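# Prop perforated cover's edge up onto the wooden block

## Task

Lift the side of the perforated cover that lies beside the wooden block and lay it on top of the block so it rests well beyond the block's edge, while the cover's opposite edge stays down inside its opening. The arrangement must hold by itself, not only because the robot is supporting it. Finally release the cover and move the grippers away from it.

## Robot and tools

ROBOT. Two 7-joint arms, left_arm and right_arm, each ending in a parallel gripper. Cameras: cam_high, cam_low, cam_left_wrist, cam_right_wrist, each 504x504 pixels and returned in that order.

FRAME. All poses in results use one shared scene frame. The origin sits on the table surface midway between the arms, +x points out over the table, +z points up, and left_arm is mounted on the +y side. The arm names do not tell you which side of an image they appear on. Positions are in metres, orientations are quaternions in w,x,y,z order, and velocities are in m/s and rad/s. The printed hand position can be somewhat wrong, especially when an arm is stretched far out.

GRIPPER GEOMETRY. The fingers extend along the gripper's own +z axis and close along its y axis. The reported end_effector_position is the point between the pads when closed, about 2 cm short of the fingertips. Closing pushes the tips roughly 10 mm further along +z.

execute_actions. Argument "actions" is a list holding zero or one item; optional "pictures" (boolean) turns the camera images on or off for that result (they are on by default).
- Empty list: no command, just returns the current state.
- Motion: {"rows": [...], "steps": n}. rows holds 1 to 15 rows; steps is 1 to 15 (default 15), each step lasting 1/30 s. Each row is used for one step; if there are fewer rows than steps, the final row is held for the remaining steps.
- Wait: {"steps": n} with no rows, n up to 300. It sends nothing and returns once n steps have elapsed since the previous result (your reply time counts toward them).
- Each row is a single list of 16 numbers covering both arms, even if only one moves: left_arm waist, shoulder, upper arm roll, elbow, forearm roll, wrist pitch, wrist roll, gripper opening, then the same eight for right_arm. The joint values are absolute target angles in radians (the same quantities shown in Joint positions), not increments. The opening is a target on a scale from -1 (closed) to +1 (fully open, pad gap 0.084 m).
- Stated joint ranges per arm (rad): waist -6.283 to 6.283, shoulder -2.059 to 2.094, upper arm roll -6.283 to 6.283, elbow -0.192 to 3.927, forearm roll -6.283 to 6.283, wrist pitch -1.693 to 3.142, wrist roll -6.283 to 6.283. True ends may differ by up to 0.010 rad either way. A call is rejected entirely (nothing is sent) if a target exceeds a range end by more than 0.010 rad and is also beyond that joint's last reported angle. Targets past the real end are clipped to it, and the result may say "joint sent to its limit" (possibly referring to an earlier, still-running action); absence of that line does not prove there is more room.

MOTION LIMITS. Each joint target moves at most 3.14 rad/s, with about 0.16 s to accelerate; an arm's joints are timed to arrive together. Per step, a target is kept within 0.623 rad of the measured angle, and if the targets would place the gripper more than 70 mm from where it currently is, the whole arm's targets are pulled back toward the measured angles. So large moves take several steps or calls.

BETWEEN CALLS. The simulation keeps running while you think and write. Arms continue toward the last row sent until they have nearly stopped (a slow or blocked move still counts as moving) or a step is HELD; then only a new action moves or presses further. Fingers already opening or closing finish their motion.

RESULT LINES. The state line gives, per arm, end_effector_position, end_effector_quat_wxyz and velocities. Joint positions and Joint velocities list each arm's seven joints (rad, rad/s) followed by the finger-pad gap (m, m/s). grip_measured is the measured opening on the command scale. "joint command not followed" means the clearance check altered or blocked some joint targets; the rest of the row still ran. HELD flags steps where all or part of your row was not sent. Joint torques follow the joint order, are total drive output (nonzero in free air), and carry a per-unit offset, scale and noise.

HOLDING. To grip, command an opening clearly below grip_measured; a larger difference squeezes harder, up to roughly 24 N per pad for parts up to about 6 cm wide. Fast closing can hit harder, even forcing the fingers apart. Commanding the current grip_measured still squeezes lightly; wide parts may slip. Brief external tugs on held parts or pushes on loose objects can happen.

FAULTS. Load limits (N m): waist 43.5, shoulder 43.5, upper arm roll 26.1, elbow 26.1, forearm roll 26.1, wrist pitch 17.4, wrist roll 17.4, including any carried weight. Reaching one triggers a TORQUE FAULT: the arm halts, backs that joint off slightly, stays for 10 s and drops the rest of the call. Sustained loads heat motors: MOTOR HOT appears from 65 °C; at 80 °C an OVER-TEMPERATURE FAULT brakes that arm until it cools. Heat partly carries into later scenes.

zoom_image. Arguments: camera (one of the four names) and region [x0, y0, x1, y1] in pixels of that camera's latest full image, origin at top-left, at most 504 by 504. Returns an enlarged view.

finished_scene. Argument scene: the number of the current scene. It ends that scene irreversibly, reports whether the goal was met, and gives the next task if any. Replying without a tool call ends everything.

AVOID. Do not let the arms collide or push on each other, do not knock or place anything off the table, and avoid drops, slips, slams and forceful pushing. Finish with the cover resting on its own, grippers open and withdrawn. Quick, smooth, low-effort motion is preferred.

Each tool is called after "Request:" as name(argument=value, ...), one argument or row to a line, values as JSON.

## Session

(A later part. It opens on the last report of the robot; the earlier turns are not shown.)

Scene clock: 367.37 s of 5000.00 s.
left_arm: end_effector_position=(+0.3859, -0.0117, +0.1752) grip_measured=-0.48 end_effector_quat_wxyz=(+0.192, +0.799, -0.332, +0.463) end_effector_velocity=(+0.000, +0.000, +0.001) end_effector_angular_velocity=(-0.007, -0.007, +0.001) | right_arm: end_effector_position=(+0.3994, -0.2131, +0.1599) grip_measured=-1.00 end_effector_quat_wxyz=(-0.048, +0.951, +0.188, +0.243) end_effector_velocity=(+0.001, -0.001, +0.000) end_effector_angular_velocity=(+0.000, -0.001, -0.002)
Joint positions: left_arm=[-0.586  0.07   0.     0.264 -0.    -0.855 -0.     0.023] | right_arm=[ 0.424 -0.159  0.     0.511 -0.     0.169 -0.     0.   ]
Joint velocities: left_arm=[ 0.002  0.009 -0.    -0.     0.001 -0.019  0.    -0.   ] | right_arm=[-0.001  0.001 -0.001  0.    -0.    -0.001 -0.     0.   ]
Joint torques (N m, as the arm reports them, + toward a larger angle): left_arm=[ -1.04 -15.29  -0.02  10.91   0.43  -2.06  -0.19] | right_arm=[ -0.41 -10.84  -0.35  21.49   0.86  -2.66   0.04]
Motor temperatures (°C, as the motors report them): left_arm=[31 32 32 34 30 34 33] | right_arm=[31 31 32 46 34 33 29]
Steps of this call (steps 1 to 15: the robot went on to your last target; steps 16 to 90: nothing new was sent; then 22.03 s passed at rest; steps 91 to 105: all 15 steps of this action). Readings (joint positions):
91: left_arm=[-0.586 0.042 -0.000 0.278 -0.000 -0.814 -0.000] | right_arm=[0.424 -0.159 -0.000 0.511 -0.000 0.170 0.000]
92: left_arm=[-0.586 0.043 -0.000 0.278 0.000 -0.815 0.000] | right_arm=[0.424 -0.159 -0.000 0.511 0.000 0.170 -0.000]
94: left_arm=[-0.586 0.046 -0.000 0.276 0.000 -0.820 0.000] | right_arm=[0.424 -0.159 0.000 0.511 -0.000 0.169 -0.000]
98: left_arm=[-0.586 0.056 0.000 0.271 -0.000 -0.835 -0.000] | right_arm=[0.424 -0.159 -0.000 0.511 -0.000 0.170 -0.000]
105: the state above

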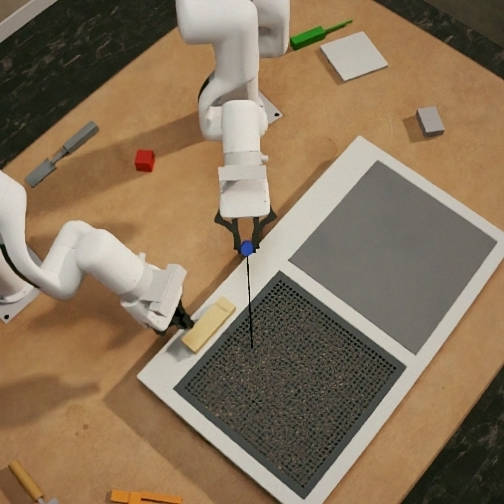

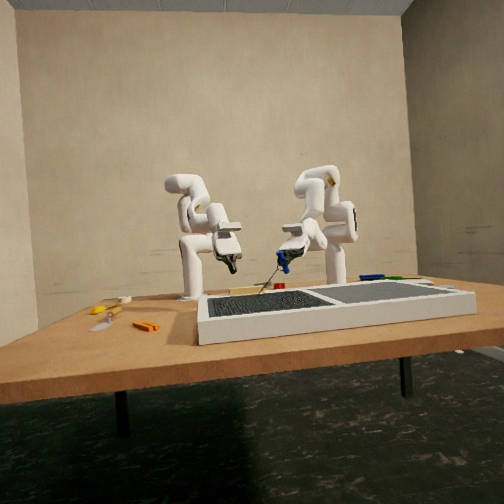

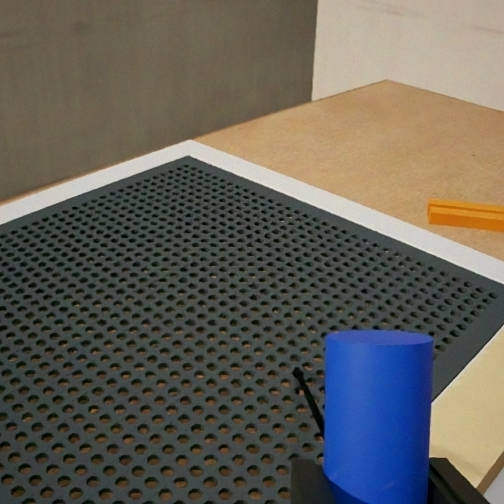

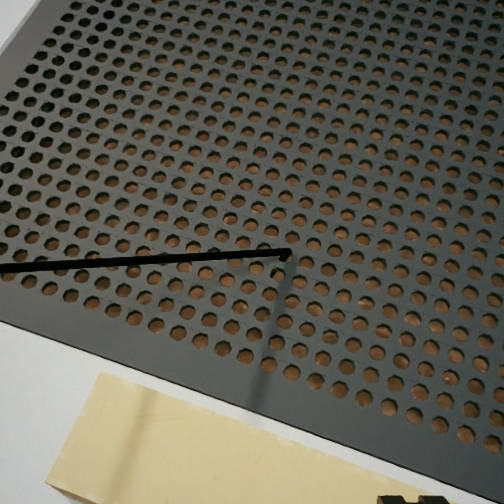

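Request:
execute_actions(
  actions=[
    {"rows":[[-0.5856,0.054,0,0.268,0,-0.826,0,-1,0.424,-0.1589,0,0.5106,0,0.1695,0,-1],[-0.5856,0.038,0,0.272,0,-0.796,0,-1,0.424,-0.1589,0,0.5106,0,0.1695,0,-1],[-0.5856,0.0225,0,0.2765,0,-0.766,0,-1,0.424,-0.1589,0,0.5106,0,0.1695,0,-1],[-0.5856,0.007,0,0.281,0,-0.736,0,-1,0.424,-0.1589,0,0.5106,0,0.1695,0,-1],[-0.5856,-0.0076,0,0.2861,0,-0.7063,0,-1,0.424,-0.1589,0,0.5106,0,0.1695,0,-1],[-0.5856,-0.0213,0,0.292,0,-0.6767,0,-1,0.424,-0.1589,0,0.5106,0,0.1695,0,-1],[-0.5856,-0.0345,0,0.2983,0,-0.6472,0,-1,0.424,-0.1589,0,0.5106,0,0.1695,0,-1],[-0.5856,-0.047,0,0.305,0,-0.618,0,-1,0.424,-0.1589,0,0.5106,0,0.1695,0,-1],[-0.5856,-0.059,0,0.312,0,-0.589,0,-1,0.424,-0.1589,0,0.5106,0,0.1695,0,-1],[-0.5856,-0.0703,0,0.3195,0,-0.5602,0,-1,0.424,-0.1589,0,0.5106,0,0.1695,0,-1],[-0.5856,-0.081,0,0.3273,0,-0.5317,0,-1,0.424,-0.1589,0,0.5106,0,0.1695,0,-1],[-0.5856,-0.091,0,0.3355,0,-0.5035,0,-1,0.424,-0.1589,0,0.5106,0,0.1695,0,-1],[-0.5856,-0.1003,0,0.3441,0,-0.4756,0,-1,0.424,-0.1589,0,0.5106,0,0.1695,0,-1],[-0.5856,-0.109,0,0.3531,0,-0.4479,0,-1,0.424,-0.1589,0,0.5106,0,0.1695,0,-1],[-0.5856,-0.117,0,0.3625,0,-0.4205,0,-1,0.424,-0.1589,0,0.5106,0,0.1695,0,-1]],"steps":15},
  ],
  pictures=false,
)

Request:
execute_actions(
  actions=[
    {"rows":[[-0.5856,-0.1245,0,0.372,0,-0.3935,0,-1,0.424,-0.1589,0,0.5106,0,0.1695,0,-1],[-0.5856,-0.1313,0,0.382,0,-0.3667,0,-1,0.424,-0.1589,0,0.5106,0,0.1695,0,-1],[-0.5856,-0.1375,0,0.3923,0,-0.3402,0,-1,0.424,-0.1589,0,0.5106,0,0.1695,0,-1],[-0.5856,-0.143,0,0.4029,0,-0.3141,0,-1,0.424,-0.1589,0,0.5106,0,0.1695,0,-1],[-0.5856,-0.148,0,0.4138,0,-0.2882,0,-1,0.424,-0.1589,0,0.5106,0,0.1695,0,-1],[-0.5856,-0.1523,0,0.425,0,-0.2627,0,-1,0.424,-0.1589,0,0.5106,0,0.1695,0,-1],[-0.5856,-0.156,0,0.4364,0,-0.2376,0,-1,0.424,-0.1589,0,0.5106,0,0.1695,0,-1],[-0.5856,-0.159,0,0.4481,0,-0.2129,0,-1,0.424,-0.1589,0,0.5106,0,0.1695,0,-1],[-0.5856,-0.1616,0,0.46,0,-0.1884,0,-1,0.424,-0.1589,0,0.5106,0,0.1695,0,-1],[-0.5856,-0.1636,0,0.4722,0,-0.1642,0,-1,0.424,-0.1589,0,0.5106,0,0.1695,0,-1]],"steps":15},
  ],
)

Request:
zoom_image(
  camera="cam_right_wrist",
  region=[220,190,360,330],
)

Request:
zoom_image(
  camera="cam_left_wrist",
  region=[240,350,340,450],
)

Scene clock: 407.57 s of 5000.00 s.
left_arm: end_effector_position=(+0.3956, -0.0215, +0.1937) grip_measured=-0.48 end_effector_quat_wxyz=(+0.173, +0.824, -0.343, +0.417) end_effector_velocity=(+0.028, -0.027, +0.048) end_effector_angular_velocity=(+0.213, +0.212, +0.002) | right_arm: end_effector_position=(+0.3994, -0.2131, +0.1599) grip_measured=-1.00 end_effector_quat_wxyz=(-0.048, +0.951, +0.188, +0.243) end_effector_velocity=(-0.000, -0.000, -0.000) end_effector_angular_velocity=(-0.001, +0.000, +0.001)
Joint positions: left_arm=[-0.586 -0.085 -0.     0.332  0.    -0.519  0.     0.023] | right_arm=[ 0.424 -0.159  0.     0.511 -0.     0.169 -0.     0.   ]
Joint velocities: left_arm=[ 0.001 -0.298  0.001  0.246 -0.001  0.845  0.    -0.   ] | right_arm=[-0.    -0.     0.     0.    -0.001  0.001  0.     0.   ]
Joint torques (N m, as the arm reports them, + toward a larger angle): left_arm=[ -1.03 -13.97   0.35  14.38   0.3   -2.25  -0.01] | right_arm=[ -0.71 -10.63  -0.3   21.54   0.87  -2.61   0.13]
Motor temperatures (°C, as the motors report them): left_arm=[31 32 32 34 30 34 33] | right_arm=[31 31 32 46 34 33 29]
Steps of this call (steps 1 to 15: the robot went on to your last target; steps 16 to 90: nothing new was sent; then 36.70 s passed at rest; steps 91 to 105: all 15 steps of this action). Readings (joint positions):
91: left_arm=[-0.586 0.070 0.000 0.264 0.000 -0.855 0.000] | right_arm=[0.424 -0.159 -0.000 0.511 0.000 0.170 0.000]
92: left_arm=[-0.586 0.068 0.000 0.265 -0.000 -0.850 -0.000] | right_arm=[0.424 -0.159 -0.000 0.511 -0.000 0.169 0.000]
94: left_arm=[-0.586 0.052 0.000 0.268 -0.000 -0.820 -0.000] | right_arm=[0.424 -0.159 0.000 0.511 0.000 0.169 0.000]
98: left_arm=[-0.586 -0.000 -0.000 0.285 0.000 -0.720 0.000] | right_arm=[0.424 -0.159 -0.000 0.511 -0.000 0.169 -0.000]
105: the state above

Scene clock: 408.07 s of 5000.00 s.
left_arm: end_effector_position=(+0.4087, -0.0347, +0.2148) grip_measured=-0.48 end_effector_quat_wxyz=(+0.150, +0.850, -0.353, +0.362) end_effector_velocity=(-0.000, +0.001, -0.005) end_effector_angular_velocity=(+0.055, +0.055, +0.001) | right_arm: end_effector_position=(+0.3994, -0.2131, +0.1599) grip_measured=-1.00 end_effector_quat_wxyz=(-0.048, +0.951, +0.188, +0.243) end_effector_velocity=(-0.001, +0.001, -0.000) end_effector_angular_velocity=(+0.000, +0.001, +0.001)
Joint positions: left_arm=[-0.586 -0.163 -0.     0.47   0.    -0.172  0.     0.023] | right_arm=[ 0.424 -0.159 -0.     0.511 -0.     0.169 -0.     0.   ]
Joint velocities: left_arm=[ 0.001 -0.009  0.     0.039 -0.     0.127  0.    -0.   ] | right_arm=[ 0.001 -0.     0.001 -0.     0.001  0.001 -0.     0.   ]
Joint torques (N m, as the arm reports them, + toward a larger angle): left_arm=[ -0.58 -13.75   0.57  15.42  -0.17  -1.84  -0.11] | right_arm=[ -0.56 -10.88  -0.33  21.48   0.76  -2.63   0.08]
Motor temperatures (°C, as the motors report them): left_arm=[31 32 32 34 30 34 33] | right_arm=[31 31 32 46 34 33 29]
Steps of this call (steps 1 to 15: all 15 steps of this action). Readings (joint positions):
1: left_arm=[-0.586 -0.095 -0.000 0.341 -0.000 -0.491 0.000] | right_arm=[0.424 -0.159 0.000 0.511 -0.000 0.169 0.000]
2: left_arm=[-0.586 -0.104 -0.000 0.349 -0.000 -0.463 0.000] | right_arm=[0.424 -0.159 -0.000 0.511 0.000 0.169 0.000]
4: left_arm=[-0.586 -0.120 -0.000 0.368 0.000 -0.408 0.000] | right_arm=[0.424 -0.159 -0.000 0.511 0.000 0.170 0.000]
8: left_arm=[-0.586 -0.144 -0.000 0.409 0.000 -0.301 0.000] | right_arm=[0.424 -0.159 0.000 0.511 -0.000 0.170 0.000]
15: the state above

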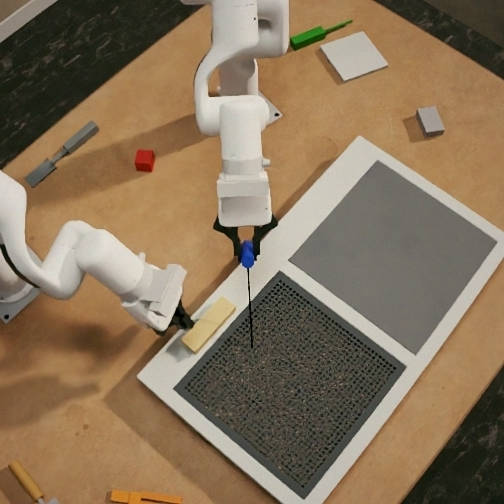

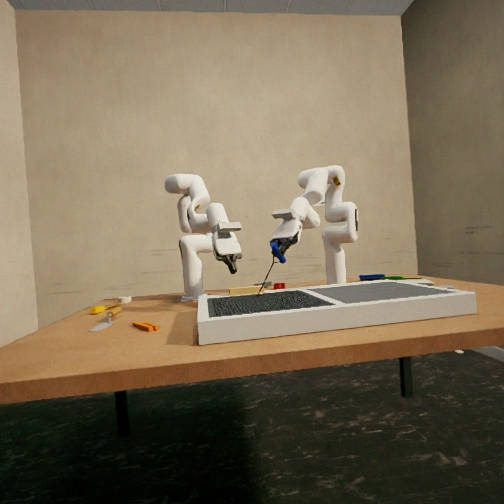

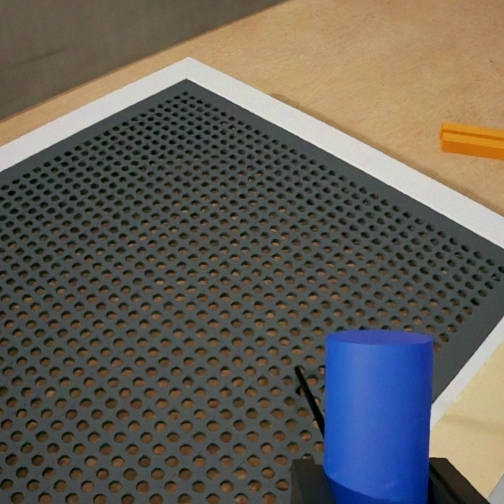

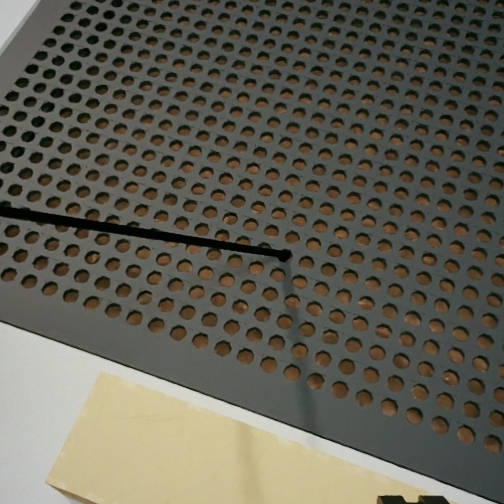

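Region (220, 190, 360, 330) of cam_right_wrist's 504x504 image, scaled by 3.600, with more detail than that image has.

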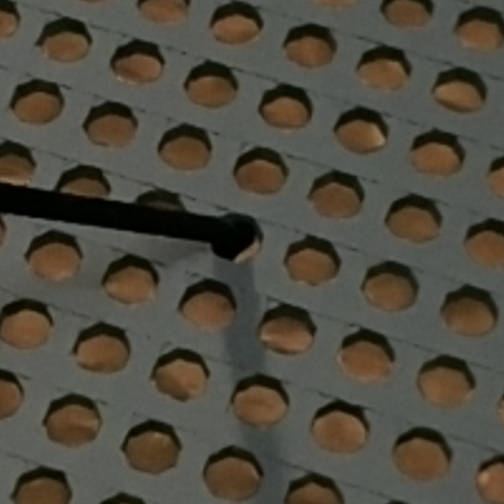

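Region (240, 350, 340, 450) of cam_left_wrist's 504x504 image, scaled by 5.040, with more detail than that image has.

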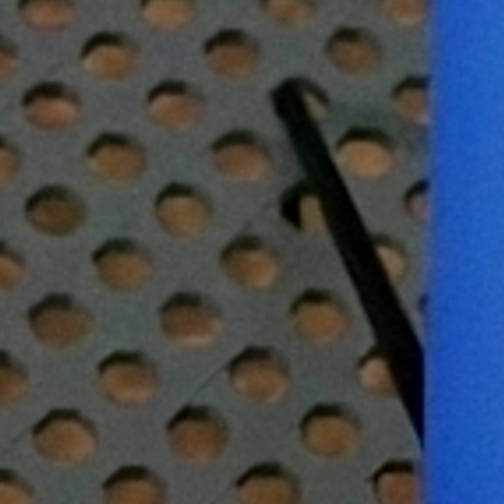

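Request:
execute_actions(
  actions=[
    {"rows":[[-0.586,-0.164,0,0.4905,0,-0.1312,0,-1,0.41,-0.19,0,0.52,0,0.2,0,-1],[-0.5865,-0.164,0,0.5093,0,-0.098,0,-1,0.39,-0.22,0,0.53,0,0.23,0,-1],[-0.587,-0.163,0,0.5285,0,-0.0656,0,-1,0.37,-0.25,0,0.54,0,0.26,0,-1],[-0.587,-0.1615,0,0.5482,0,-0.0332,0,-1,0.35,-0.28,0,0.55,0,0.29,0,-1],[-0.587,-0.1593,0,0.5682,0,-0.0011,0,-1,0.33,-0.31,0,0.56,0,0.32,0,-1],[-0.587,-0.1565,0,0.5886,0,0.0308,0,-1,0.31,-0.34,0,0.57,0,0.35,0,-1],[-0.587,-0.1532,0,0.6094,0,0.0626,0,-1,0.29,-0.37,0,0.58,0,0.38,0,-1],[-0.587,-0.1489,0,0.6304,0,0.0936,0,-1,0.27,-0.40,0,0.59,0,0.41,0,-1],[-0.587,-0.144,0,0.6518,0,0.1244,0,-1,0.25,-0.43,0,0.6,0,0.44,0,-1],[-0.587,-0.1385,0,0.6735,0,0.1549,0,-1,0.23,-0.46,0,0.6,0,0.47,0,-1],[-0.587,-0.1324,0,0.6956,0,0.1851,0,-1,0.21,-0.49,0,0.6,0,0.5,0,-1],[-0.587,-0.1256,0,0.7181,0,0.2151,0,-1,0.19,-0.52,0,0.6,0,0.53,0,-1],[-0.587,-0.1183,0,0.741,0,0.245,0,-1,0.17,-0.55,0,0.6,0,0.56,0,-1],[-0.587,-0.1103,0,0.7642,0,0.2745,0,-1,0.15,-0.58,0,0.6,0,0.6,0,-1]],"steps":15},
  ],
  pictures=false,
)

Request:
execute_actions(
  actions=[
    {"steps":10},
  ],
)

Request:
zoom_image(
  camera="cam_left_wrist",
  region=[240,350,340,450],
)

Scene clock: 439.47 s of 5000.00 s.
left_arm: end_effector_position=(+0.4276, -0.0547, +0.2337) grip_measured=-0.48 end_effector_quat_wxyz=(+0.120, +0.877, -0.365, +0.288) end_effector_velocity=(+0.048, -0.047, +0.032) end_effector_angular_velocity=(+0.322, +0.319, +0.002) | right_arm: end_effector_position=(+0.4104, -0.3162, +0.2973) grip_measured=-1.00 end_effector_quat_wxyz=(-0.024, +0.953, +0.079, +0.290) end_effector_velocity=(-0.131, -0.283, +0.204) end_effector_angular_velocity=(-0.007, +0.050, -0.574)
Joint positions: left_arm=[-0.587 -0.127  0.     0.706 -0.     0.198  0.     0.023] | right_arm=[ 0.201 -0.504 -0.001  0.6    0.     0.514  0.     0.   ]
Joint velocities: left_arm=[ 0.001  0.216  0.001  0.642 -0.     0.879  0.    -0.   ] | right_arm=[-0.574 -0.857 -0.     0.011  0.     0.918 -0.     0.   ]
Joint torques (N m, as the arm reports them, + toward a larger angle): left_arm=[ -0.12 -17.03   0.57  18.37   0.38  -1.77  -0.22] | right_arm=[ 0.24 -5.12  0.35 23.31  0.74 -2.63  0.02]
Motor temperatures (°C, as the motors report them): left_arm=[31 32 32 35 30 34 33] | right_arm=[31 31 32 46 34 33 29]
Steps of this call (steps 1 to 15: the robot went on to your last target; steps 16 to 90: nothing new was sent; then 27.90 s passed at rest; steps 91 to 105: all 15 steps of this action). Readings (joint positions):
91: left_arm=[-0.586 -0.164 0.000 0.472 -0.000 -0.164 -0.000] | right_arm=[0.424 -0.159 0.000 0.511 -0.000 0.170 -0.000]
92: left_arm=[-0.586 -0.164 0.000 0.475 -0.000 -0.158 -0.000] | right_arm=[0.422 -0.163 0.001 0.511 -0.000 0.176 -0.000]
94: left_arm=[-0.586 -0.165 0.000 0.493 -0.000 -0.127 -0.000] | right_arm=[0.406 -0.192 0.002 0.518 -0.000 0.206 -0.000]
98: left_arm=[-0.587 -0.161 -0.000 0.561 -0.000 -0.018 0.000] | right_arm=[0.339 -0.297 -0.001 0.557 0.000 0.306 0.000]
105: the state above

Scene clock: 439.80 s of 5000.00 s.
left_arm: end_effector_position=(+0.4318, -0.0589, +0.2384) grip_measured=-0.48 end_effector_quat_wxyz=(+0.113, +0.882, -0.367, +0.272) end_effector_velocity=(+0.001, -0.001, +0.004) end_effector_angular_velocity=(-0.003, -0.003, -0.000) | right_arm: end_effector_position=(+0.3960, -0.3396, +0.3116) grip_measured=-1.00 end_effector_quat_wxyz=(-0.016, +0.957, +0.056, +0.284) end_effector_velocity=(+0.002, -0.003, +0.008) end_effector_angular_velocity=(+0.005, -0.013, -0.009)
Joint positions: left_arm=[-0.587 -0.11   0.     0.763 -0.     0.274 -0.     0.023] | right_arm=[ 0.151 -0.578  0.001  0.598 -0.     0.6   -0.     0.   ]
Joint velocities: left_arm=[-0.    -0.002  0.     0.007 -0.     0.004 -0.     0.   ] | right_arm=[-0.004 -0.005 -0.004  0.011  0.001  0.003  0.     0.   ]
Joint torques (N m, as the arm reports them, + toward a larger angle): left_arm=[ -0.57 -16.19   0.53  18.47   0.41  -1.6   -0.13] | right_arm=[-0.57 -5.96 -0.15 25.66  0.86 -2.82 -0.02]
Motor temperatures (°C, as the motors report them): left_arm=[31 32 32 35 30 34 33] | right_arm=[31 31 32 46 34 33 29]
Steps of this call (steps 1 to 10: the robot went on to your last target). Readings (joint positions):
1: left_arm=[-0.587 -0.120 0.000 0.726 -0.000 0.225 0.000] | right_arm=[0.183 -0.531 -0.001 0.600 0.000 0.543 0.000]
2: left_arm=[-0.587 -0.115 0.000 0.743 -0.000 0.245 0.000] | right_arm=[0.168 -0.553 -0.002 0.600 0.000 0.566 0.000]
4: left_arm=[-0.587 -0.111 0.000 0.759 -0.000 0.265 0.000] | right_arm=[0.155 -0.574 -0.002 0.601 0.000 0.589 0.000]
8: left_arm=[-0.587 -0.110 0.000 0.762 -0.000 0.273 -0.000] | right_arm=[0.151 -0.578 0.001 0.598 -0.000 0.599 -0.000]
10: the state above

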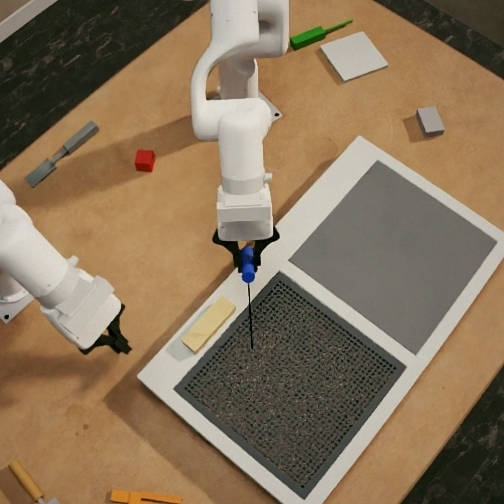

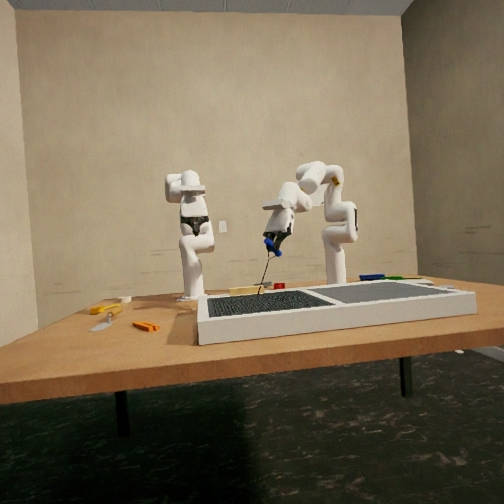

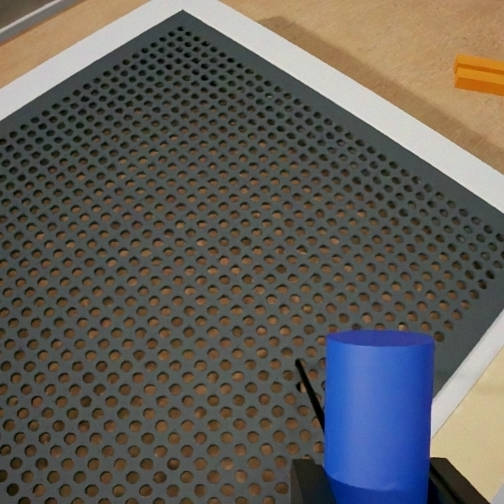

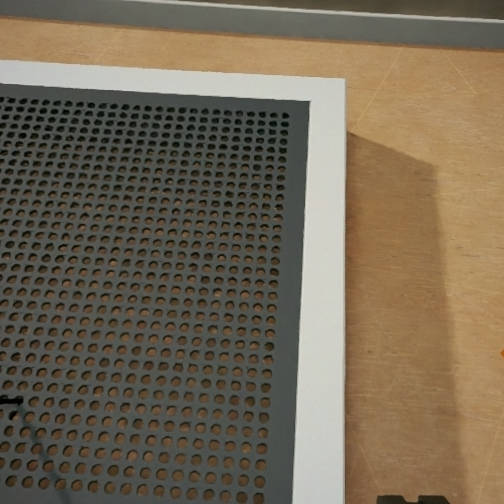

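Region (240, 350, 340, 450) of cam_left_wrist's 504x504 image, scaled by 5.040, with more detail than that image has.

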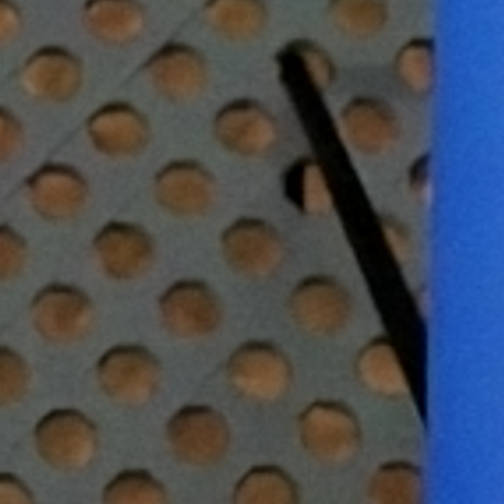

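Request:
execute_actions(
  actions=[
    {"rows":[[-0.5875,-0.098,0,0.79,0,0.3,0,-1,0.15,-0.58,0,0.6,0,0.6,0,-1],[-0.588,-0.085,0,0.818,0,0.329,0,-1,0.15,-0.58,0,0.6,0,0.6,0,-1],[-0.5885,-0.0715,0,0.847,0,0.359,0,-1,0.15,-0.58,0,0.6,0,0.6,0,-1],[-0.589,-0.0575,0,0.8765,0,0.389,0,-1,0.15,-0.58,0,0.6,0,0.6,0,-1],[-0.5895,-0.043,0,0.906,0,0.419,0,-1,0.15,-0.58,0,0.6,0,0.6,0,-1],[-0.59,-0.028,0,0.936,0,0.449,0,-1,0.15,-0.58,0,0.6,0,0.6,0,-1],[-0.59,-0.0126,0,0.9657,0,0.4783,0,-1,0.15,-0.58,0,0.6,0,0.6,0,-1],[-0.59,0.001,0,0.9935,0,0.5066,0,-1,0.15,-0.58,0,0.6,0,0.6,0,-1],[-0.5903,0.015,0,1.0215,0,0.535,0,-1,0.15,-0.58,0,0.6,0,0.6,0,-1],[-0.5906,0.029,0,1.05,0,0.5635,0,-1,0.15,-0.58,0,0.6,0,0.6,0,-1],[-0.5909,0.0437,0,1.0785,0,0.592,0,-1,0.15,-0.58,0,0.6,0,0.6,0,-1],[-0.591,0.059,0,1.1075,0,0.62,0,-1,0.15,-0.58,0,0.6,0,0.6,0,-1],[-0.591,0.0745,0,1.137,0,0.648,0,-1,0.15,-0.58,0,0.6,0,0.6,0,-1],[-0.591,0.0903,0,1.1666,0,0.6763,0,-1,0.15,-0.58,0,0.6,0,0.6,0,-1]],"steps":15},
  ],
  pictures=false,
)

Request:
execute_actions(
  actions=[
    {"steps":12},
  ],
)

Request:
zoom_image(
  camera="cam_left_wrist",
  region=[240,350,340,450],
)

Scene clock: 462.13 s of 5000.00 s.
left_arm: end_effector_position=(+0.4588, -0.0892, +0.2546) grip_measured=-0.48 end_effector_quat_wxyz=(+0.083, +0.901, -0.377, +0.199) end_effector_velocity=(+0.063, -0.066, +0.035) end_effector_angular_velocity=(+0.291, +0.286, -0.003) | right_arm: end_effector_position=(+0.3963, -0.3404, +0.3133) grip_measured=-1.00 end_effector_quat_wxyz=(-0.017, +0.957, +0.055, +0.285) end_effector_velocity=(+0.000, -0.000, -0.000) end_effector_angular_velocity=(+0.001, +0.000, -0.001)
Joint positions: left_arm=[-0.591  0.052  0.     1.093  0.     0.605  0.     0.023] | right_arm=[ 0.15 -0.58 -0.    0.6   0.    0.6   0.    0.  ]
Joint velocities: left_arm=[-0.002  0.442 -0.001  0.848 -0.     0.815  0.    -0.   ] | right_arm=[-0.001  0.001 -0.001  0.     0.    -0.     0.     0.   ]
Joint torques (N m, as the arm reports them, + toward a larger angle): left_arm=[ -0.48 -22.55   0.42  20.19   0.03  -2.42  -0.28] | right_arm=[-0.47 -5.73 -0.22 25.56  0.88 -2.74  0.1 ]
Motor temperatures (°C, as the motors report them): left_arm=[31 32 32 35 30 34 33] | right_arm=[31 31 32 48 34 33 29]
Steps of this call (steps 1 to 30: the robot went on to your last target; steps 31 to 90: nothing new was sent; then 18.83 s passed at rest; steps 91 to 105: all 15 steps of this action). Readings (joint positions):
91: left_arm=[-0.587 -0.110 0.000 0.764 -0.000 0.275 -0.000] | right_arm=[0.150 -0.580 0.000 0.600 -0.000 0.600 0.000]
92: left_arm=[-0.587 -0.108 0.000 0.768 -0.000 0.280 -0.000] | right_arm=[0.150 -0.580 -0.000 0.600 -0.000 0.600 0.000]
94: left_arm=[-0.588 -0.096 0.000 0.795 -0.000 0.308 -0.000] | right_arm=[0.150 -0.580 0.000 0.600 0.000 0.600 -0.000]
98: left_arm=[-0.589 -0.049 0.000 0.894 0.000 0.406 0.000] | right_arm=[0.150 -0.580 -0.000 0.600 -0.000 0.600 -0.000]
105: the state above

Scene clock: 462.53 s of 5000.00 s.
left_arm: end_effector_position=(+0.4639, -0.0945, +0.2574) grip_measured=-0.48 end_effector_quat_wxyz=(+0.077, +0.904, -0.379, +0.183) end_effector_velocity=(+0.001, -0.001, +0.002) end_effector_angular_velocity=(-0.003, -0.002, +0.001) | right_arm: end_effector_position=(+0.3963, -0.3404, +0.3133) grip_measured=-1.00 end_effector_quat_wxyz=(-0.017, +0.957, +0.055, +0.285) end_effector_velocity=(-0.000, +0.000, -0.001) end_effector_angular_velocity=(-0.001, +0.002, +0.001)
Joint positions: left_arm=[-0.591  0.09  -0.     1.166 -0.     0.676 -0.     0.023] | right_arm=[ 0.15 -0.58 -0.    0.6   0.    0.6  -0.    0.  ]
Joint velocities: left_arm=[ 0.     0.001 -0.     0.007 -0.     0.002 -0.    -0.   ] | right_arm=[-0.     0.     0.    -0.    -0.001  0.001 -0.     0.   ]
Joint torques (N m, as the arm reports them, + toward a larger angle): left_arm=[  0.12 -22.42   0.26  21.63  -0.02  -2.36  -0.34] | right_arm=[-0.52 -5.74 -0.2  25.49  0.75 -2.7   0.08]
Motor temperatures (°C, as the motors report them): left_arm=[31 32 32 35 30 34 33] | right_arm=[31 31 32 48 34 33 29]
Steps of this call (steps 1 to 12: the robot went on to your last target). Readings (joint positions):
1: left_arm=[-0.591 0.066 -0.000 1.119 0.000 0.630 0.000] | right_arm=[0.150 -0.580 0.000 0.600 0.000 0.600 0.000]
2: left_arm=[-0.591 0.077 0.000 1.140 0.000 0.649 0.000] | right_arm=[0.150 -0.580 -0.000 0.600 0.000 0.600 0.000]
4: left_arm=[-0.591 0.087 0.000 1.159 -0.000 0.668 0.000] | right_arm=[0.150 -0.580 0.000 0.600 0.000 0.600 -0.000]
8: left_arm=[-0.591 0.090 0.000 1.165 -0.000 0.675 -0.000] | right_arm=[0.150 -0.580 -0.000 0.600 0.000 0.600 -0.000]
12: the state above

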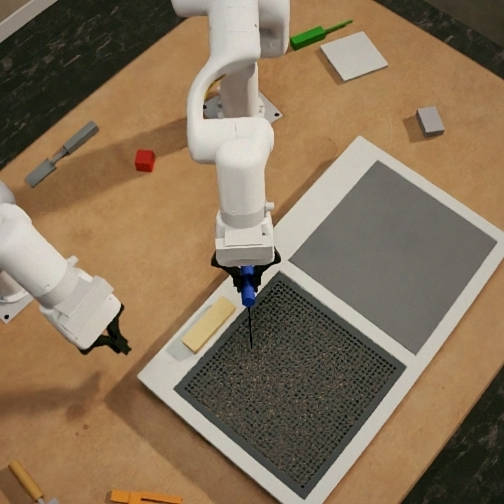

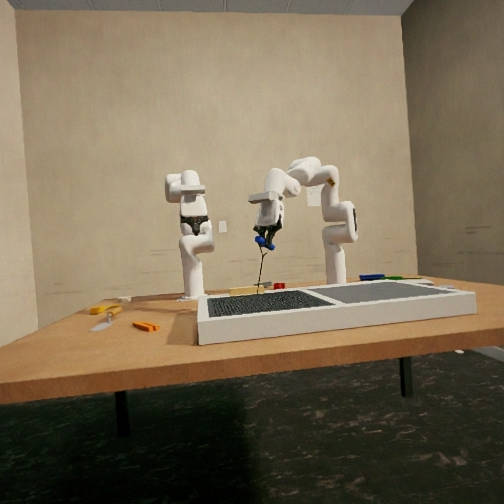

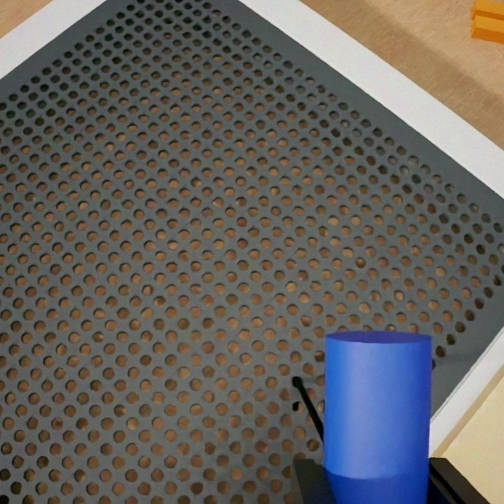

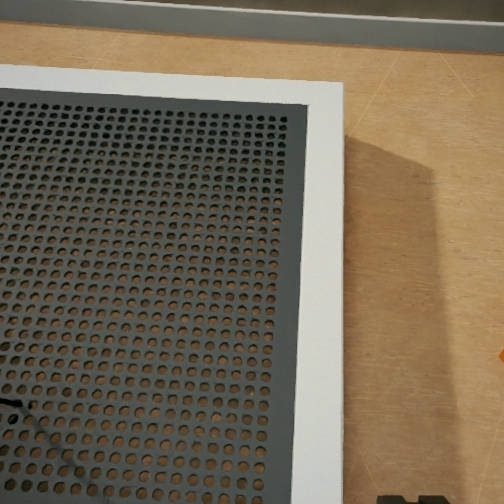

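Region (240, 350, 340, 450) of cam_left_wrist's 504x504 image, scaled by 5.040, with more detail than that image has.

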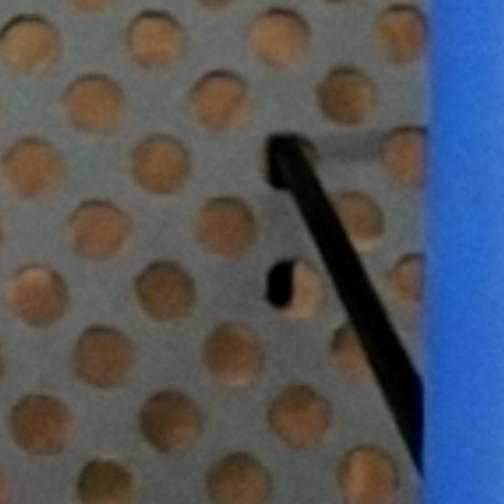

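Request:
execute_actions(
  actions=[
    {"rows":[[-0.591,0.101,0,1.19,0,0.7033,0,-1,0.15,-0.58,0,0.6,0,0.6,0,-1],[-0.591,0.1135,0,1.2155,0,0.7306,0,-1,0.15,-0.58,0,0.6,0,0.6,0,-1],[-0.591,0.1275,0,1.2428,0,0.7582,0,-1,0.15,-0.58,0,0.6,0,0.6,0,-1],[-0.591,0.1425,0,1.2712,0,0.7858,0,-1,0.15,-0.58,0,0.6,0,0.6,0,-1],[-0.591,0.1585,0,1.3007,0,0.8136,0,-1,0.15,-0.58,0,0.6,0,0.6,0,-1],[-0.591,0.1755,0,1.3312,0,0.8414,0,-1,0.15,-0.58,0,0.6,0,0.6,0,-1],[-0.5915,0.193,0,1.3624,0,0.8694,0,-1,0.15,-0.58,0,0.6,0,0.6,0,-1],[-0.5915,0.2095,0,1.392,0,0.895,0,-1,0.15,-0.58,0,0.6,0,0.6,0,-1],[-0.5915,0.2265,0,1.422,0,0.9205,0,-1,0.15,-0.58,0,0.6,0,0.6,0,-1],[-0.592,0.244,0,1.4525,0,0.946,0,-1,0.15,-0.58,0,0.6,0,0.6,0,-1],[-0.592,0.2617,0,1.4835,0,0.9718,0,-1,0.15,-0.58,0,0.6,0,0.6,0,-1],[-0.592,0.28,0,1.515,0,0.9975,0,-1,0.15,-0.58,0,0.6,0,0.6,0,-1],[-0.592,0.2985,0,1.547,0,1.0235,0,-1,0.15,-0.58,0,0.6,0,0.6,0,-1],[-0.592,0.3175,0,1.58,0,1.05,0,-1,0.15,-0.58,0,0.6,0,0.6,0,-1],[-0.592,0.3368,0,1.6131,0,1.0763,0,-1,0.15,-0.58,0,0.6,0,0.6,0,-1]],"steps":15},
  ],
  pictures=false,
)

Request:
execute_actions(
  actions=[
    {"steps":12},
  ],
)

Request:
zoom_image(
  camera="cam_left_wrist",
  region=[240,350,340,450],
)

Scene clock: 490.17 s of 5000.00 s.
left_arm: end_effector_position=(+0.4829, -0.1147, +0.2678) grip_measured=-0.48 end_effector_quat_wxyz=(+0.047, +0.915, -0.384, +0.113) end_effector_velocity=(+0.052, -0.056, +0.017) end_effector_angular_velocity=(+0.268, +0.263, -0.003) | right_arm: end_effector_position=(+0.3963, -0.3404, +0.3133) grip_measured=-1.00 end_effector_quat_wxyz=(-0.017, +0.957, +0.055, +0.285) end_effector_velocity=(-0.000, +0.000, +0.000) end_effector_angular_velocity=(-0.001, -0.001, +0.001)
Joint positions: left_arm=[-0.592  0.27   0.     1.499  0.     0.983  0.     0.023] | right_arm=[ 0.15 -0.58 -0.    0.6  -0.    0.6   0.    0.  ]
Joint velocities: left_arm=[-0.003  0.538 -0.     0.931  0.001  0.769 -0.    -0.   ] | right_arm=[ 0.001 -0.001  0.001 -0.    -0.001  0.    -0.     0.   ]
Joint torques (N m, as the arm reports them, + toward a larger angle): left_arm=[ -0.62 -26.28   0.32  20.38   0.06  -1.67  -0.26] | right_arm=[-0.59 -5.73 -0.02 25.54  0.67 -2.75  0.04]
Motor temperatures (°C, as the motors report them): left_arm=[31 33 32 36 30 34 33] | right_arm=[31 31 32 48 34 33 29]
Steps of this call (steps 1 to 30: the robot went on to your last target; steps 31 to 90: nothing new was sent; then 24.13 s passed at rest; steps 91 to 105: all 15 steps of this action). Readings (joint positions):
91: left_arm=[-0.591 0.090 0.000 1.167 0.000 0.677 -0.000] | right_arm=[0.150 -0.580 0.000 0.600 0.000 0.600 0.000]
92: left_arm=[-0.591 0.092 -0.000 1.171 -0.000 0.682 -0.000] | right_arm=[0.150 -0.580 -0.000 0.600 -0.000 0.600 -0.000]
94: left_arm=[-0.591 0.104 -0.000 1.195 0.000 0.709 -0.000] | right_arm=[0.150 -0.580 -0.000 0.600 -0.000 0.600 0.000]
98: left_arm=[-0.591 0.153 0.000 1.291 0.000 0.802 0.000] | right_arm=[0.150 -0.580 0.000 0.600 0.000 0.600 -0.000]
105: the state above

Scene clock: 490.57 s of 5000.00 s.
left_arm: end_effector_position=(+0.4889, -0.1209, +0.2698) grip_measured=-0.48 end_effector_quat_wxyz=(+0.039, +0.918, -0.385, +0.092) end_effector_velocity=(+0.000, -0.001, +0.000) end_effector_angular_velocity=(+0.000, +0.000, -0.000) | right_arm: end_effector_position=(+0.3963, -0.3404, +0.3133) grip_measured=-1.00 end_effector_quat_wxyz=(-0.017, +0.957, +0.055, +0.285) end_effector_velocity=(-0.000, -0.000, +0.000) end_effector_angular_velocity=(-0.000, -0.000, -0.000)
Joint positions: left_arm=[-0.592  0.336  0.     1.612  0.     1.076 -0.     0.023] | right_arm=[ 0.15 -0.58 -0.    0.6  -0.    0.6  -0.    0.  ]
Joint velocities: left_arm=[-0.     0.003  0.     0.005 -0.     0.002  0.     0.   ] | right_arm=[-0.    -0.001 -0.     0.    -0.     0.001 -0.     0.   ]
Joint torques (N m, as the arm reports them, + toward a larger angle): left_arm=[ -0.86 -28.07   0.08  20.59  -0.22  -1.68   0.08] | right_arm=[-0.68 -5.91 -0.07 25.5   0.74 -2.73  0.  ]
Motor temperatures (°C, as the motors report them): left_arm=[31 33 32 36 30 34 33] | right_arm=[31 31 32 48 34 33 29]
Steps of this call (steps 1 to 12: the robot went on to your last target). Readings (joint positions):
1: left_arm=[-0.592 0.289 0.000 1.530 0.000 1.008 0.000] | right_arm=[0.150 -0.580 -0.000 0.600 0.000 0.600 0.000]
2: left_arm=[-0.592 0.306 0.000 1.559 0.000 1.032 0.000] | right_arm=[0.150 -0.580 -0.000 0.600 0.000 0.600 0.000]
4: left_arm=[-0.592 0.328 0.000 1.596 0.000 1.061 0.000] | right_arm=[0.150 -0.580 -0.000 0.600 0.000 0.600 -0.000]
8: left_arm=[-0.592 0.336 0.000 1.611 0.000 1.075 -0.000] | right_arm=[0.150 -0.580 0.000 0.600 -0.000 0.600 0.000]
12: the state above

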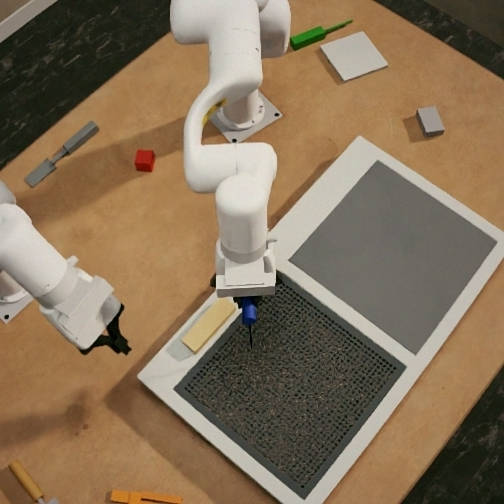

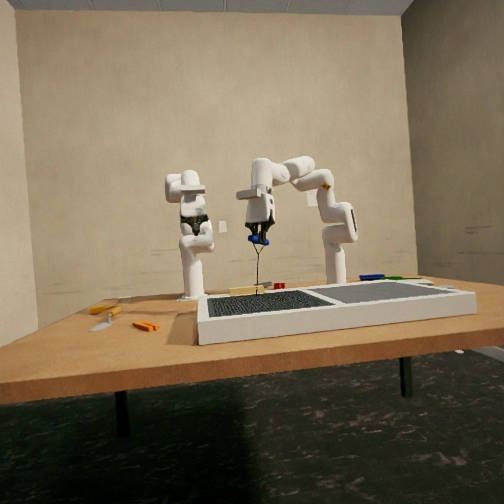

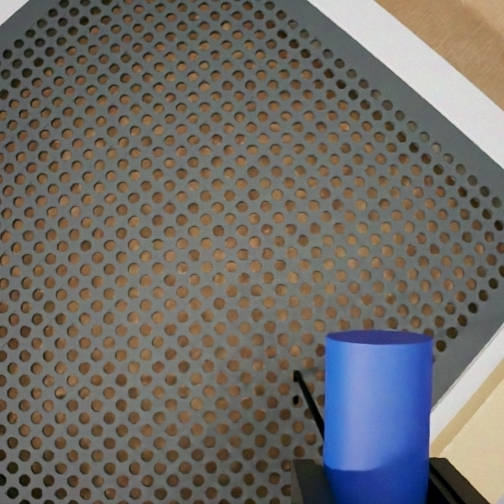

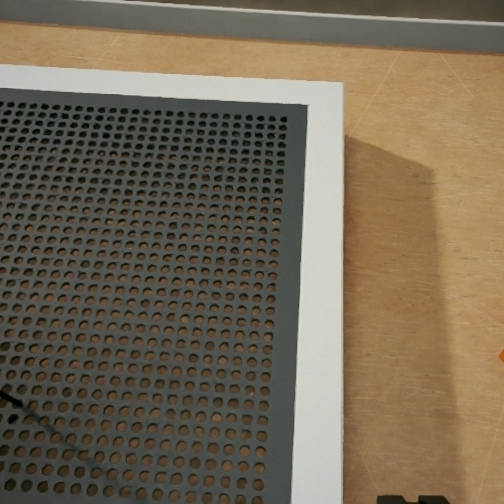

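Region (240, 350, 340, 450) of cam_left_wrist's 504x504 image, scaled by 5.040, with more detail than that image has.

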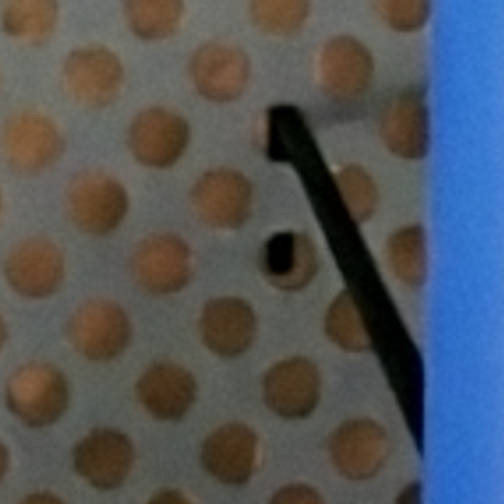

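Request:
execute_actions(
  actions=[
    {"rows":[[-0.592,0.333,0,1.609,0,1.076,0,-1,0.15,-0.58,0,0.6,0,0.6,0,-1],[-0.592,0.329,0,1.605,0,1.076,0,-1,0.15,-0.58,0,0.6,0,0.6,0,-1],[-0.592,0.326,0,1.604,0,1.078,0,-1,0.15,-0.58,0,0.6,0,0.6,0,-1],[-0.592,0.3255,0,1.608,0,1.0825,0,-1,0.15,-0.58,0,0.6,0,0.6,0,-1],[-0.592,0.325,0,1.612,0,1.087,0,-1,0.15,-0.58,0,0.6,0,0.6,0,-1],[-0.592,0.3247,0,1.616,0,1.0913,0,-1,0.15,-0.58,0,0.6,0,0.6,0,-1],[-0.592,0.3244,0,1.62,0,1.0956,0,-1,0.15,-0.58,0,0.6,0,0.6,0,-1],[-0.592,0.3241,0,1.625,0,1.1009,0,-1,0.15,-0.58,0,0.6,0,0.6,0,-1],[-0.592,0.3238,0,1.63,0,1.1062,0,-1,0.15,-0.58,0,0.6,0,0.6,0,-1],[-0.592,0.3235,0,1.635,0,1.1115,0,-1,0.15,-0.58,0,0.6,0,0.6,0,-1],[-0.592,0.3232,0,1.64,0,1.1168,0,-1,0.15,-0.58,0,0.6,0,0.6,0,-1],[-0.592,0.323,0,1.645,0,1.122,0,-1,0.15,-0.58,0,0.6,0,0.6,0,-1],[-0.592,0.3228,0,1.65,0,1.1272,0,-1,0.15,-0.58,0,0.6,0,0.6,0,-1],[-0.592,0.3226,0,1.655,0,1.1324,0,-1,0.15,-0.58,0,0.6,0,0.6,0,-1],[-0.592,0.3225,0,1.66,0,1.1375,0,-1,0.15,-0.58,0,0.6,0,0.6,0,-1]],"steps":15},
  ],
  pictures=false,
)

Request:
execute_actions(
  actions=[
    {"rows":[[-0.592,0.3225,0,1.665,0,1.1425,0,-1,0.15,-0.58,0,0.6,0,0.6,0,-1],[-0.592,0.3225,0,1.67,0,1.1475,0,-1,0.15,-0.58,0,0.6,0,0.6,0,-1],[-0.592,0.3225,0,1.675,0,1.1525,0,-1,0.15,-0.58,0,0.6,0,0.6,0,-1],[-0.592,0.3225,0,1.68,0,1.1575,0,-1,0.15,-0.58,0,0.6,0,0.6,0,-1],[-0.592,0.3225,0,1.685,0,1.1625,0,-1,0.15,-0.58,0,0.6,0,0.6,0,-1],[-0.592,0.3225,0,1.69,0,1.1675,0,-1,0.15,-0.58,0,0.6,0,0.6,0,-1],[-0.592,0.323,0,1.695,0,1.172,0,-1,0.15,-0.58,0,0.6,0,0.6,0,-1],[-0.592,0.323,0,1.7,0,1.177,0,-1,0.15,-0.58,0,0.6,0,0.6,0,-1],[-0.592,0.323,0,1.705,0,1.182,0,-1,0.15,-0.58,0,0.6,0,0.6,0,-1],[-0.592,0.3235,0,1.71,0,1.1865,0,-1,0.15,-0.58,0,0.6,0,0.6,0,-1],[-0.592,0.3235,0,1.715,0,1.1915,0,-1,0.15,-0.58,0,0.6,0,0.6,0,-1],[-0.592,0.3235,0,1.72,0,1.1965,0,-1,0.15,-0.58,0,0.6,0,0.6,0,-1],[-0.592,0.324,0,1.725,0,1.201,0,-1,0.15,-0.58,0,0.6,0,0.6,0,-1],[-0.592,0.324,0,1.729,0,1.205,0,-1,0.15,-0.58,0,0.6,0,0.6,0,-1],[-0.592,0.324,0,1.731,0,1.207,0,-1,0.15,-0.58,0,0.6,0,0.6,0,-1]],"steps":15},
  ],
  pictures=false,
)

Request:
execute_actions(
  actions=[
    {"steps":12},
  ],
)

Request:
zoom_image(
  camera="cam_low",
  region=[180,220,360,340],
)

Scene clock: 527.13 s of 5000.00 s.
left_arm: end_effector_position=(+0.4863, -0.1181, +0.2833) grip_measured=-0.48 end_effector_quat_wxyz=(+0.037, +0.918, -0.385, +0.088) end_effector_velocity=(+0.005, -0.006, +0.085) end_effector_angular_velocity=(-0.042, -0.041, -0.002) | right_arm: end_effector_position=(+0.3963, -0.3404, +0.3133) grip_measured=-1.00 end_effector_quat_wxyz=(-0.017, +0.957, +0.055, +0.285) end_effector_velocity=(-0.000, +0.000, +0.000) end_effector_angular_velocity=(+0.000, -0.001, +0.000)
Joint positions: left_arm=[-0.592  0.327  0.     1.641  0.     1.123 -0.     0.023] | right_arm=[ 0.15 -0.58  0.    0.6   0.    0.6   0.    0.  ]
Joint velocities: left_arm=[-0.    -0.031 -0.001  0.18   0.     0.152 -0.     0.   ] | right_arm=[ 0.001 -0.001 -0.     0.     0.     0.    -0.     0.   ]
Joint torques (N m, as the arm reports them, + toward a larger angle): left_arm=[ -0.55 -36.43   0.03  27.43   0.56  -2.32  -0.21] | right_arm=[-0.66 -5.52 -0.05 25.5   0.65 -2.78  0.06]
Motor temperatures (°C, as the motors report them): left_arm=[31 33 32 37 30 34 33] | right_arm=[31 31 32 48 34 33 29]
Steps of this call (steps 1 to 30: the robot went on to your last target; steps 31 to 90: nothing new was sent; then 33.07 s passed at rest; steps 91 to 105: all 15 steps of this action). Readings (joint positions):
91: left_arm=[-0.592 0.337 -0.000 1.613 -0.000 1.076 0.000] | right_arm=[0.150 -0.580 -0.000 0.600 0.000 0.600 0.000]
92: left_arm=[-0.592 0.336 0.000 1.612 -0.000 1.076 0.000] | right_arm=[0.150 -0.580 -0.000 0.600 -0.000 0.600 0.000]
94: left_arm=[-0.592 0.332 -0.000 1.608 -0.000 1.077 -0.000] | right_arm=[0.150 -0.580 -0.000 0.600 -0.000 0.600 -0.000]
98: left_arm=[-0.592 0.326 -0.000 1.614 -0.000 1.088 -0.000] | right_arm=[0.150 -0.580 0.000 0.600 -0.000 0.600 -0.000]
105: the state above

Scene clock: 527.63 s of 5000.00 s.
left_arm: end_effector_position=(+0.4871, -0.1187, +0.3134) grip_measured=-0.48 end_effector_quat_wxyz=(+0.038, +0.918, -0.385, +0.092) end_effector_velocity=(+0.000, -0.001, +0.049) end_effector_angular_velocity=(-0.007, -0.007, -0.001) | right_arm: end_effector_position=(+0.3963, -0.3404, +0.3133) grip_measured=-1.00 end_effector_quat_wxyz=(-0.017, +0.957, +0.055, +0.285) end_effector_velocity=(+0.000, +0.000, -0.000) end_effector_angular_velocity=(-0.001, +0.001, +0.001)
Joint positions: left_arm=[-0.592  0.324  0.     1.72   0.     1.196  0.     0.023] | right_arm=[ 0.15 -0.58  0.    0.6   0.    0.6   0.    0.  ]
Joint velocities: left_arm=[-0.001  0.002  0.001  0.139  0.     0.127  0.     0.   ] | right_arm=[ 0.001  0.001  0.     0.    -0.001 -0.    -0.     0.   ]
Joint torques (N m, as the arm reports them, + toward a larger angle): left_arm=[ -0.94 -35.36  -0.75  26.95  -0.05  -2.25  -0.01] | right_arm=[-0.55 -5.8  -0.15 25.41  0.76 -2.68  0.11]
Motor temperatures (°C, as the motors report them): left_arm=[31 33 32 37 30 34 33] | right_arm=[31 31 32 48 34 33 29]
Steps of this call (steps 1 to 15: all 15 steps of this action). Readings (joint positions):
1: left_arm=[-0.592 0.326 0.000 1.647 0.000 1.128 0.000] | right_arm=[0.150 -0.580 0.000 0.600 -0.000 0.600 0.000]
2: left_arm=[-0.592 0.325 0.000 1.653 0.000 1.133 0.000] | right_arm=[0.150 -0.580 -0.000 0.600 -0.000 0.600 0.000]
4: left_arm=[-0.592 0.323 0.000 1.664 0.000 1.143 0.000] | right_arm=[0.150 -0.580 -0.000 0.600 0.000 0.600 -0.000]
8: left_arm=[-0.592 0.323 0.000 1.684 0.000 1.163 0.000] | right_arm=[0.150 -0.580 0.000 0.600 -0.000 0.600 -0.000]
15: the state above

Scene clock: 528.03 s of 5000.00 s.
left_arm: end_effector_position=(+0.4869, -0.1187, +0.3169) grip_measured=-0.48 end_effector_quat_wxyz=(+0.038, +0.918, -0.385, +0.092) end_effector_velocity=(+0.001, -0.000, +0.005) end_effector_angular_velocity=(-0.006, -0.006, +0.000) | right_arm: end_effector_position=(+0.3963, -0.3404, +0.3133) grip_measured=-1.00 end_effector_quat_wxyz=(-0.017, +0.957, +0.055, +0.285) end_effector_velocity=(-0.000, -0.000, -0.000) end_effector_angular_velocity=(-0.000, +0.001, -0.000)
Joint positions: left_arm=[-0.592  0.324  0.     1.731  0.     1.207  0.     0.023] | right_arm=[ 0.15 -0.58  0.    0.6  -0.    0.6   0.    0.  ]
Joint velocities: left_arm=[ 0.    -0.003  0.     0.005 -0.     0.     0.     0.   ] | right_arm=[ 0.     0.001 -0.001 -0.    -0.     0.    -0.     0.   ]
Joint torques (N m, as the arm reports them, + toward a larger angle): left_arm=[ -1.42 -35.6   -0.98  27.07  -0.52  -2.34  -0.47] | right_arm=[-0.58 -5.72 -0.11 25.62  0.77 -2.7   0.06]
Motor temperatures (°C, as the motors report them): left_arm=[31 33 32 37 30 34 33] | right_arm=[31 31 32 48 34 33 29]
Steps of this call (steps 1 to 12: the robot went on to your last target). Readings (joint positions):
1: left_arm=[-0.592 0.324 0.000 1.724 0.000 1.200 0.000] | right_arm=[0.150 -0.580 -0.000 0.600 -0.000 0.600 -0.000]
2: left_arm=[-0.592 0.324 0.000 1.727 0.000 1.203 0.000] | right_arm=[0.150 -0.580 0.000 0.600 0.000 0.600 0.000]
4: left_arm=[-0.592 0.323 0.000 1.730 0.000 1.205 0.000] | right_arm=[0.150 -0.580 -0.000 0.600 -0.000 0.600 -0.000]
8: left_arm=[-0.592 0.324 0.000 1.730 0.000 1.207 0.000] | right_arm=[0.150 -0.580 -0.000 0.600 -0.000 0.600 -0.000]
12: the state above

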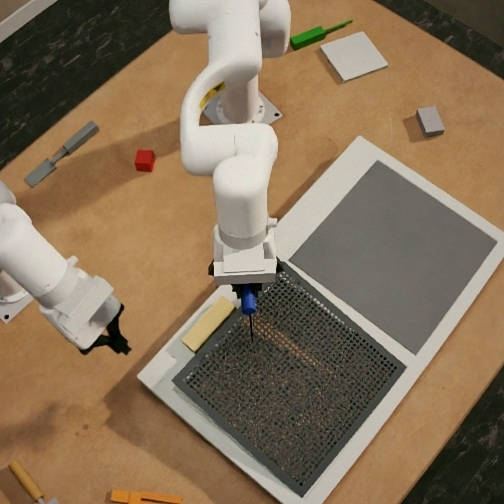

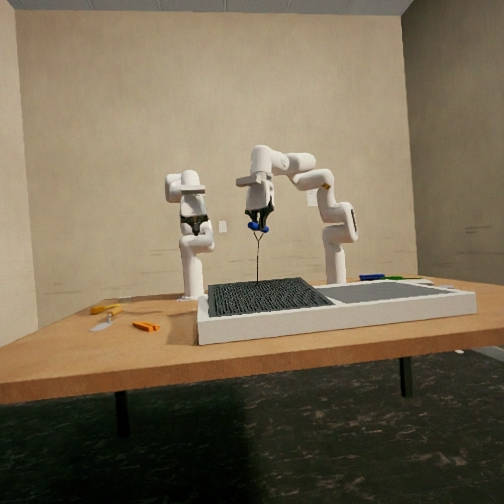

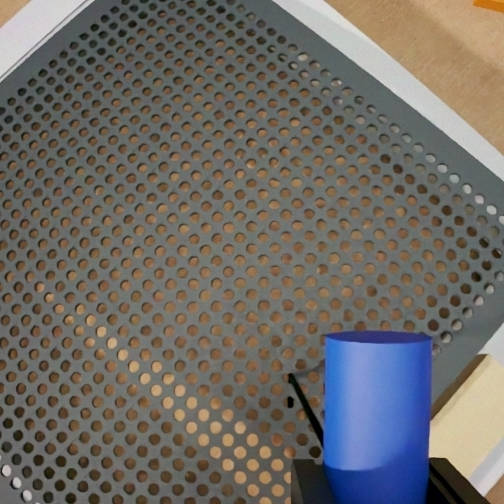

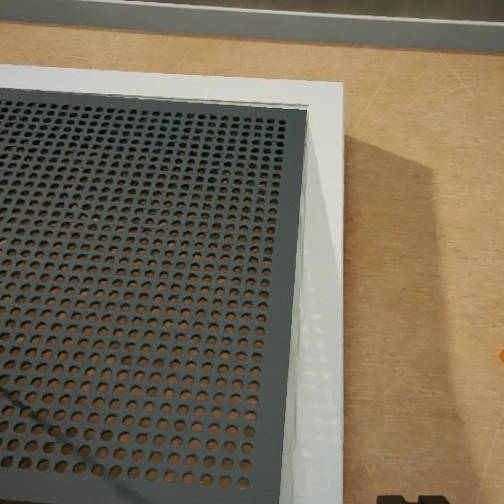

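Region (180, 220, 360, 340) of cam_low's 504x504 image, scaled by 2.800, with more detail than that image has.

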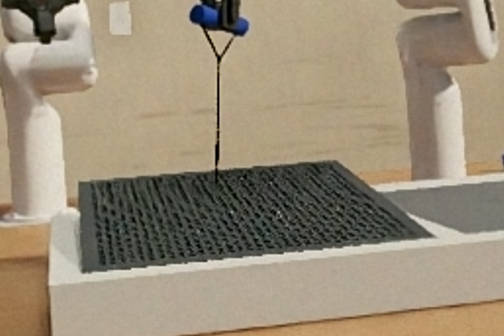

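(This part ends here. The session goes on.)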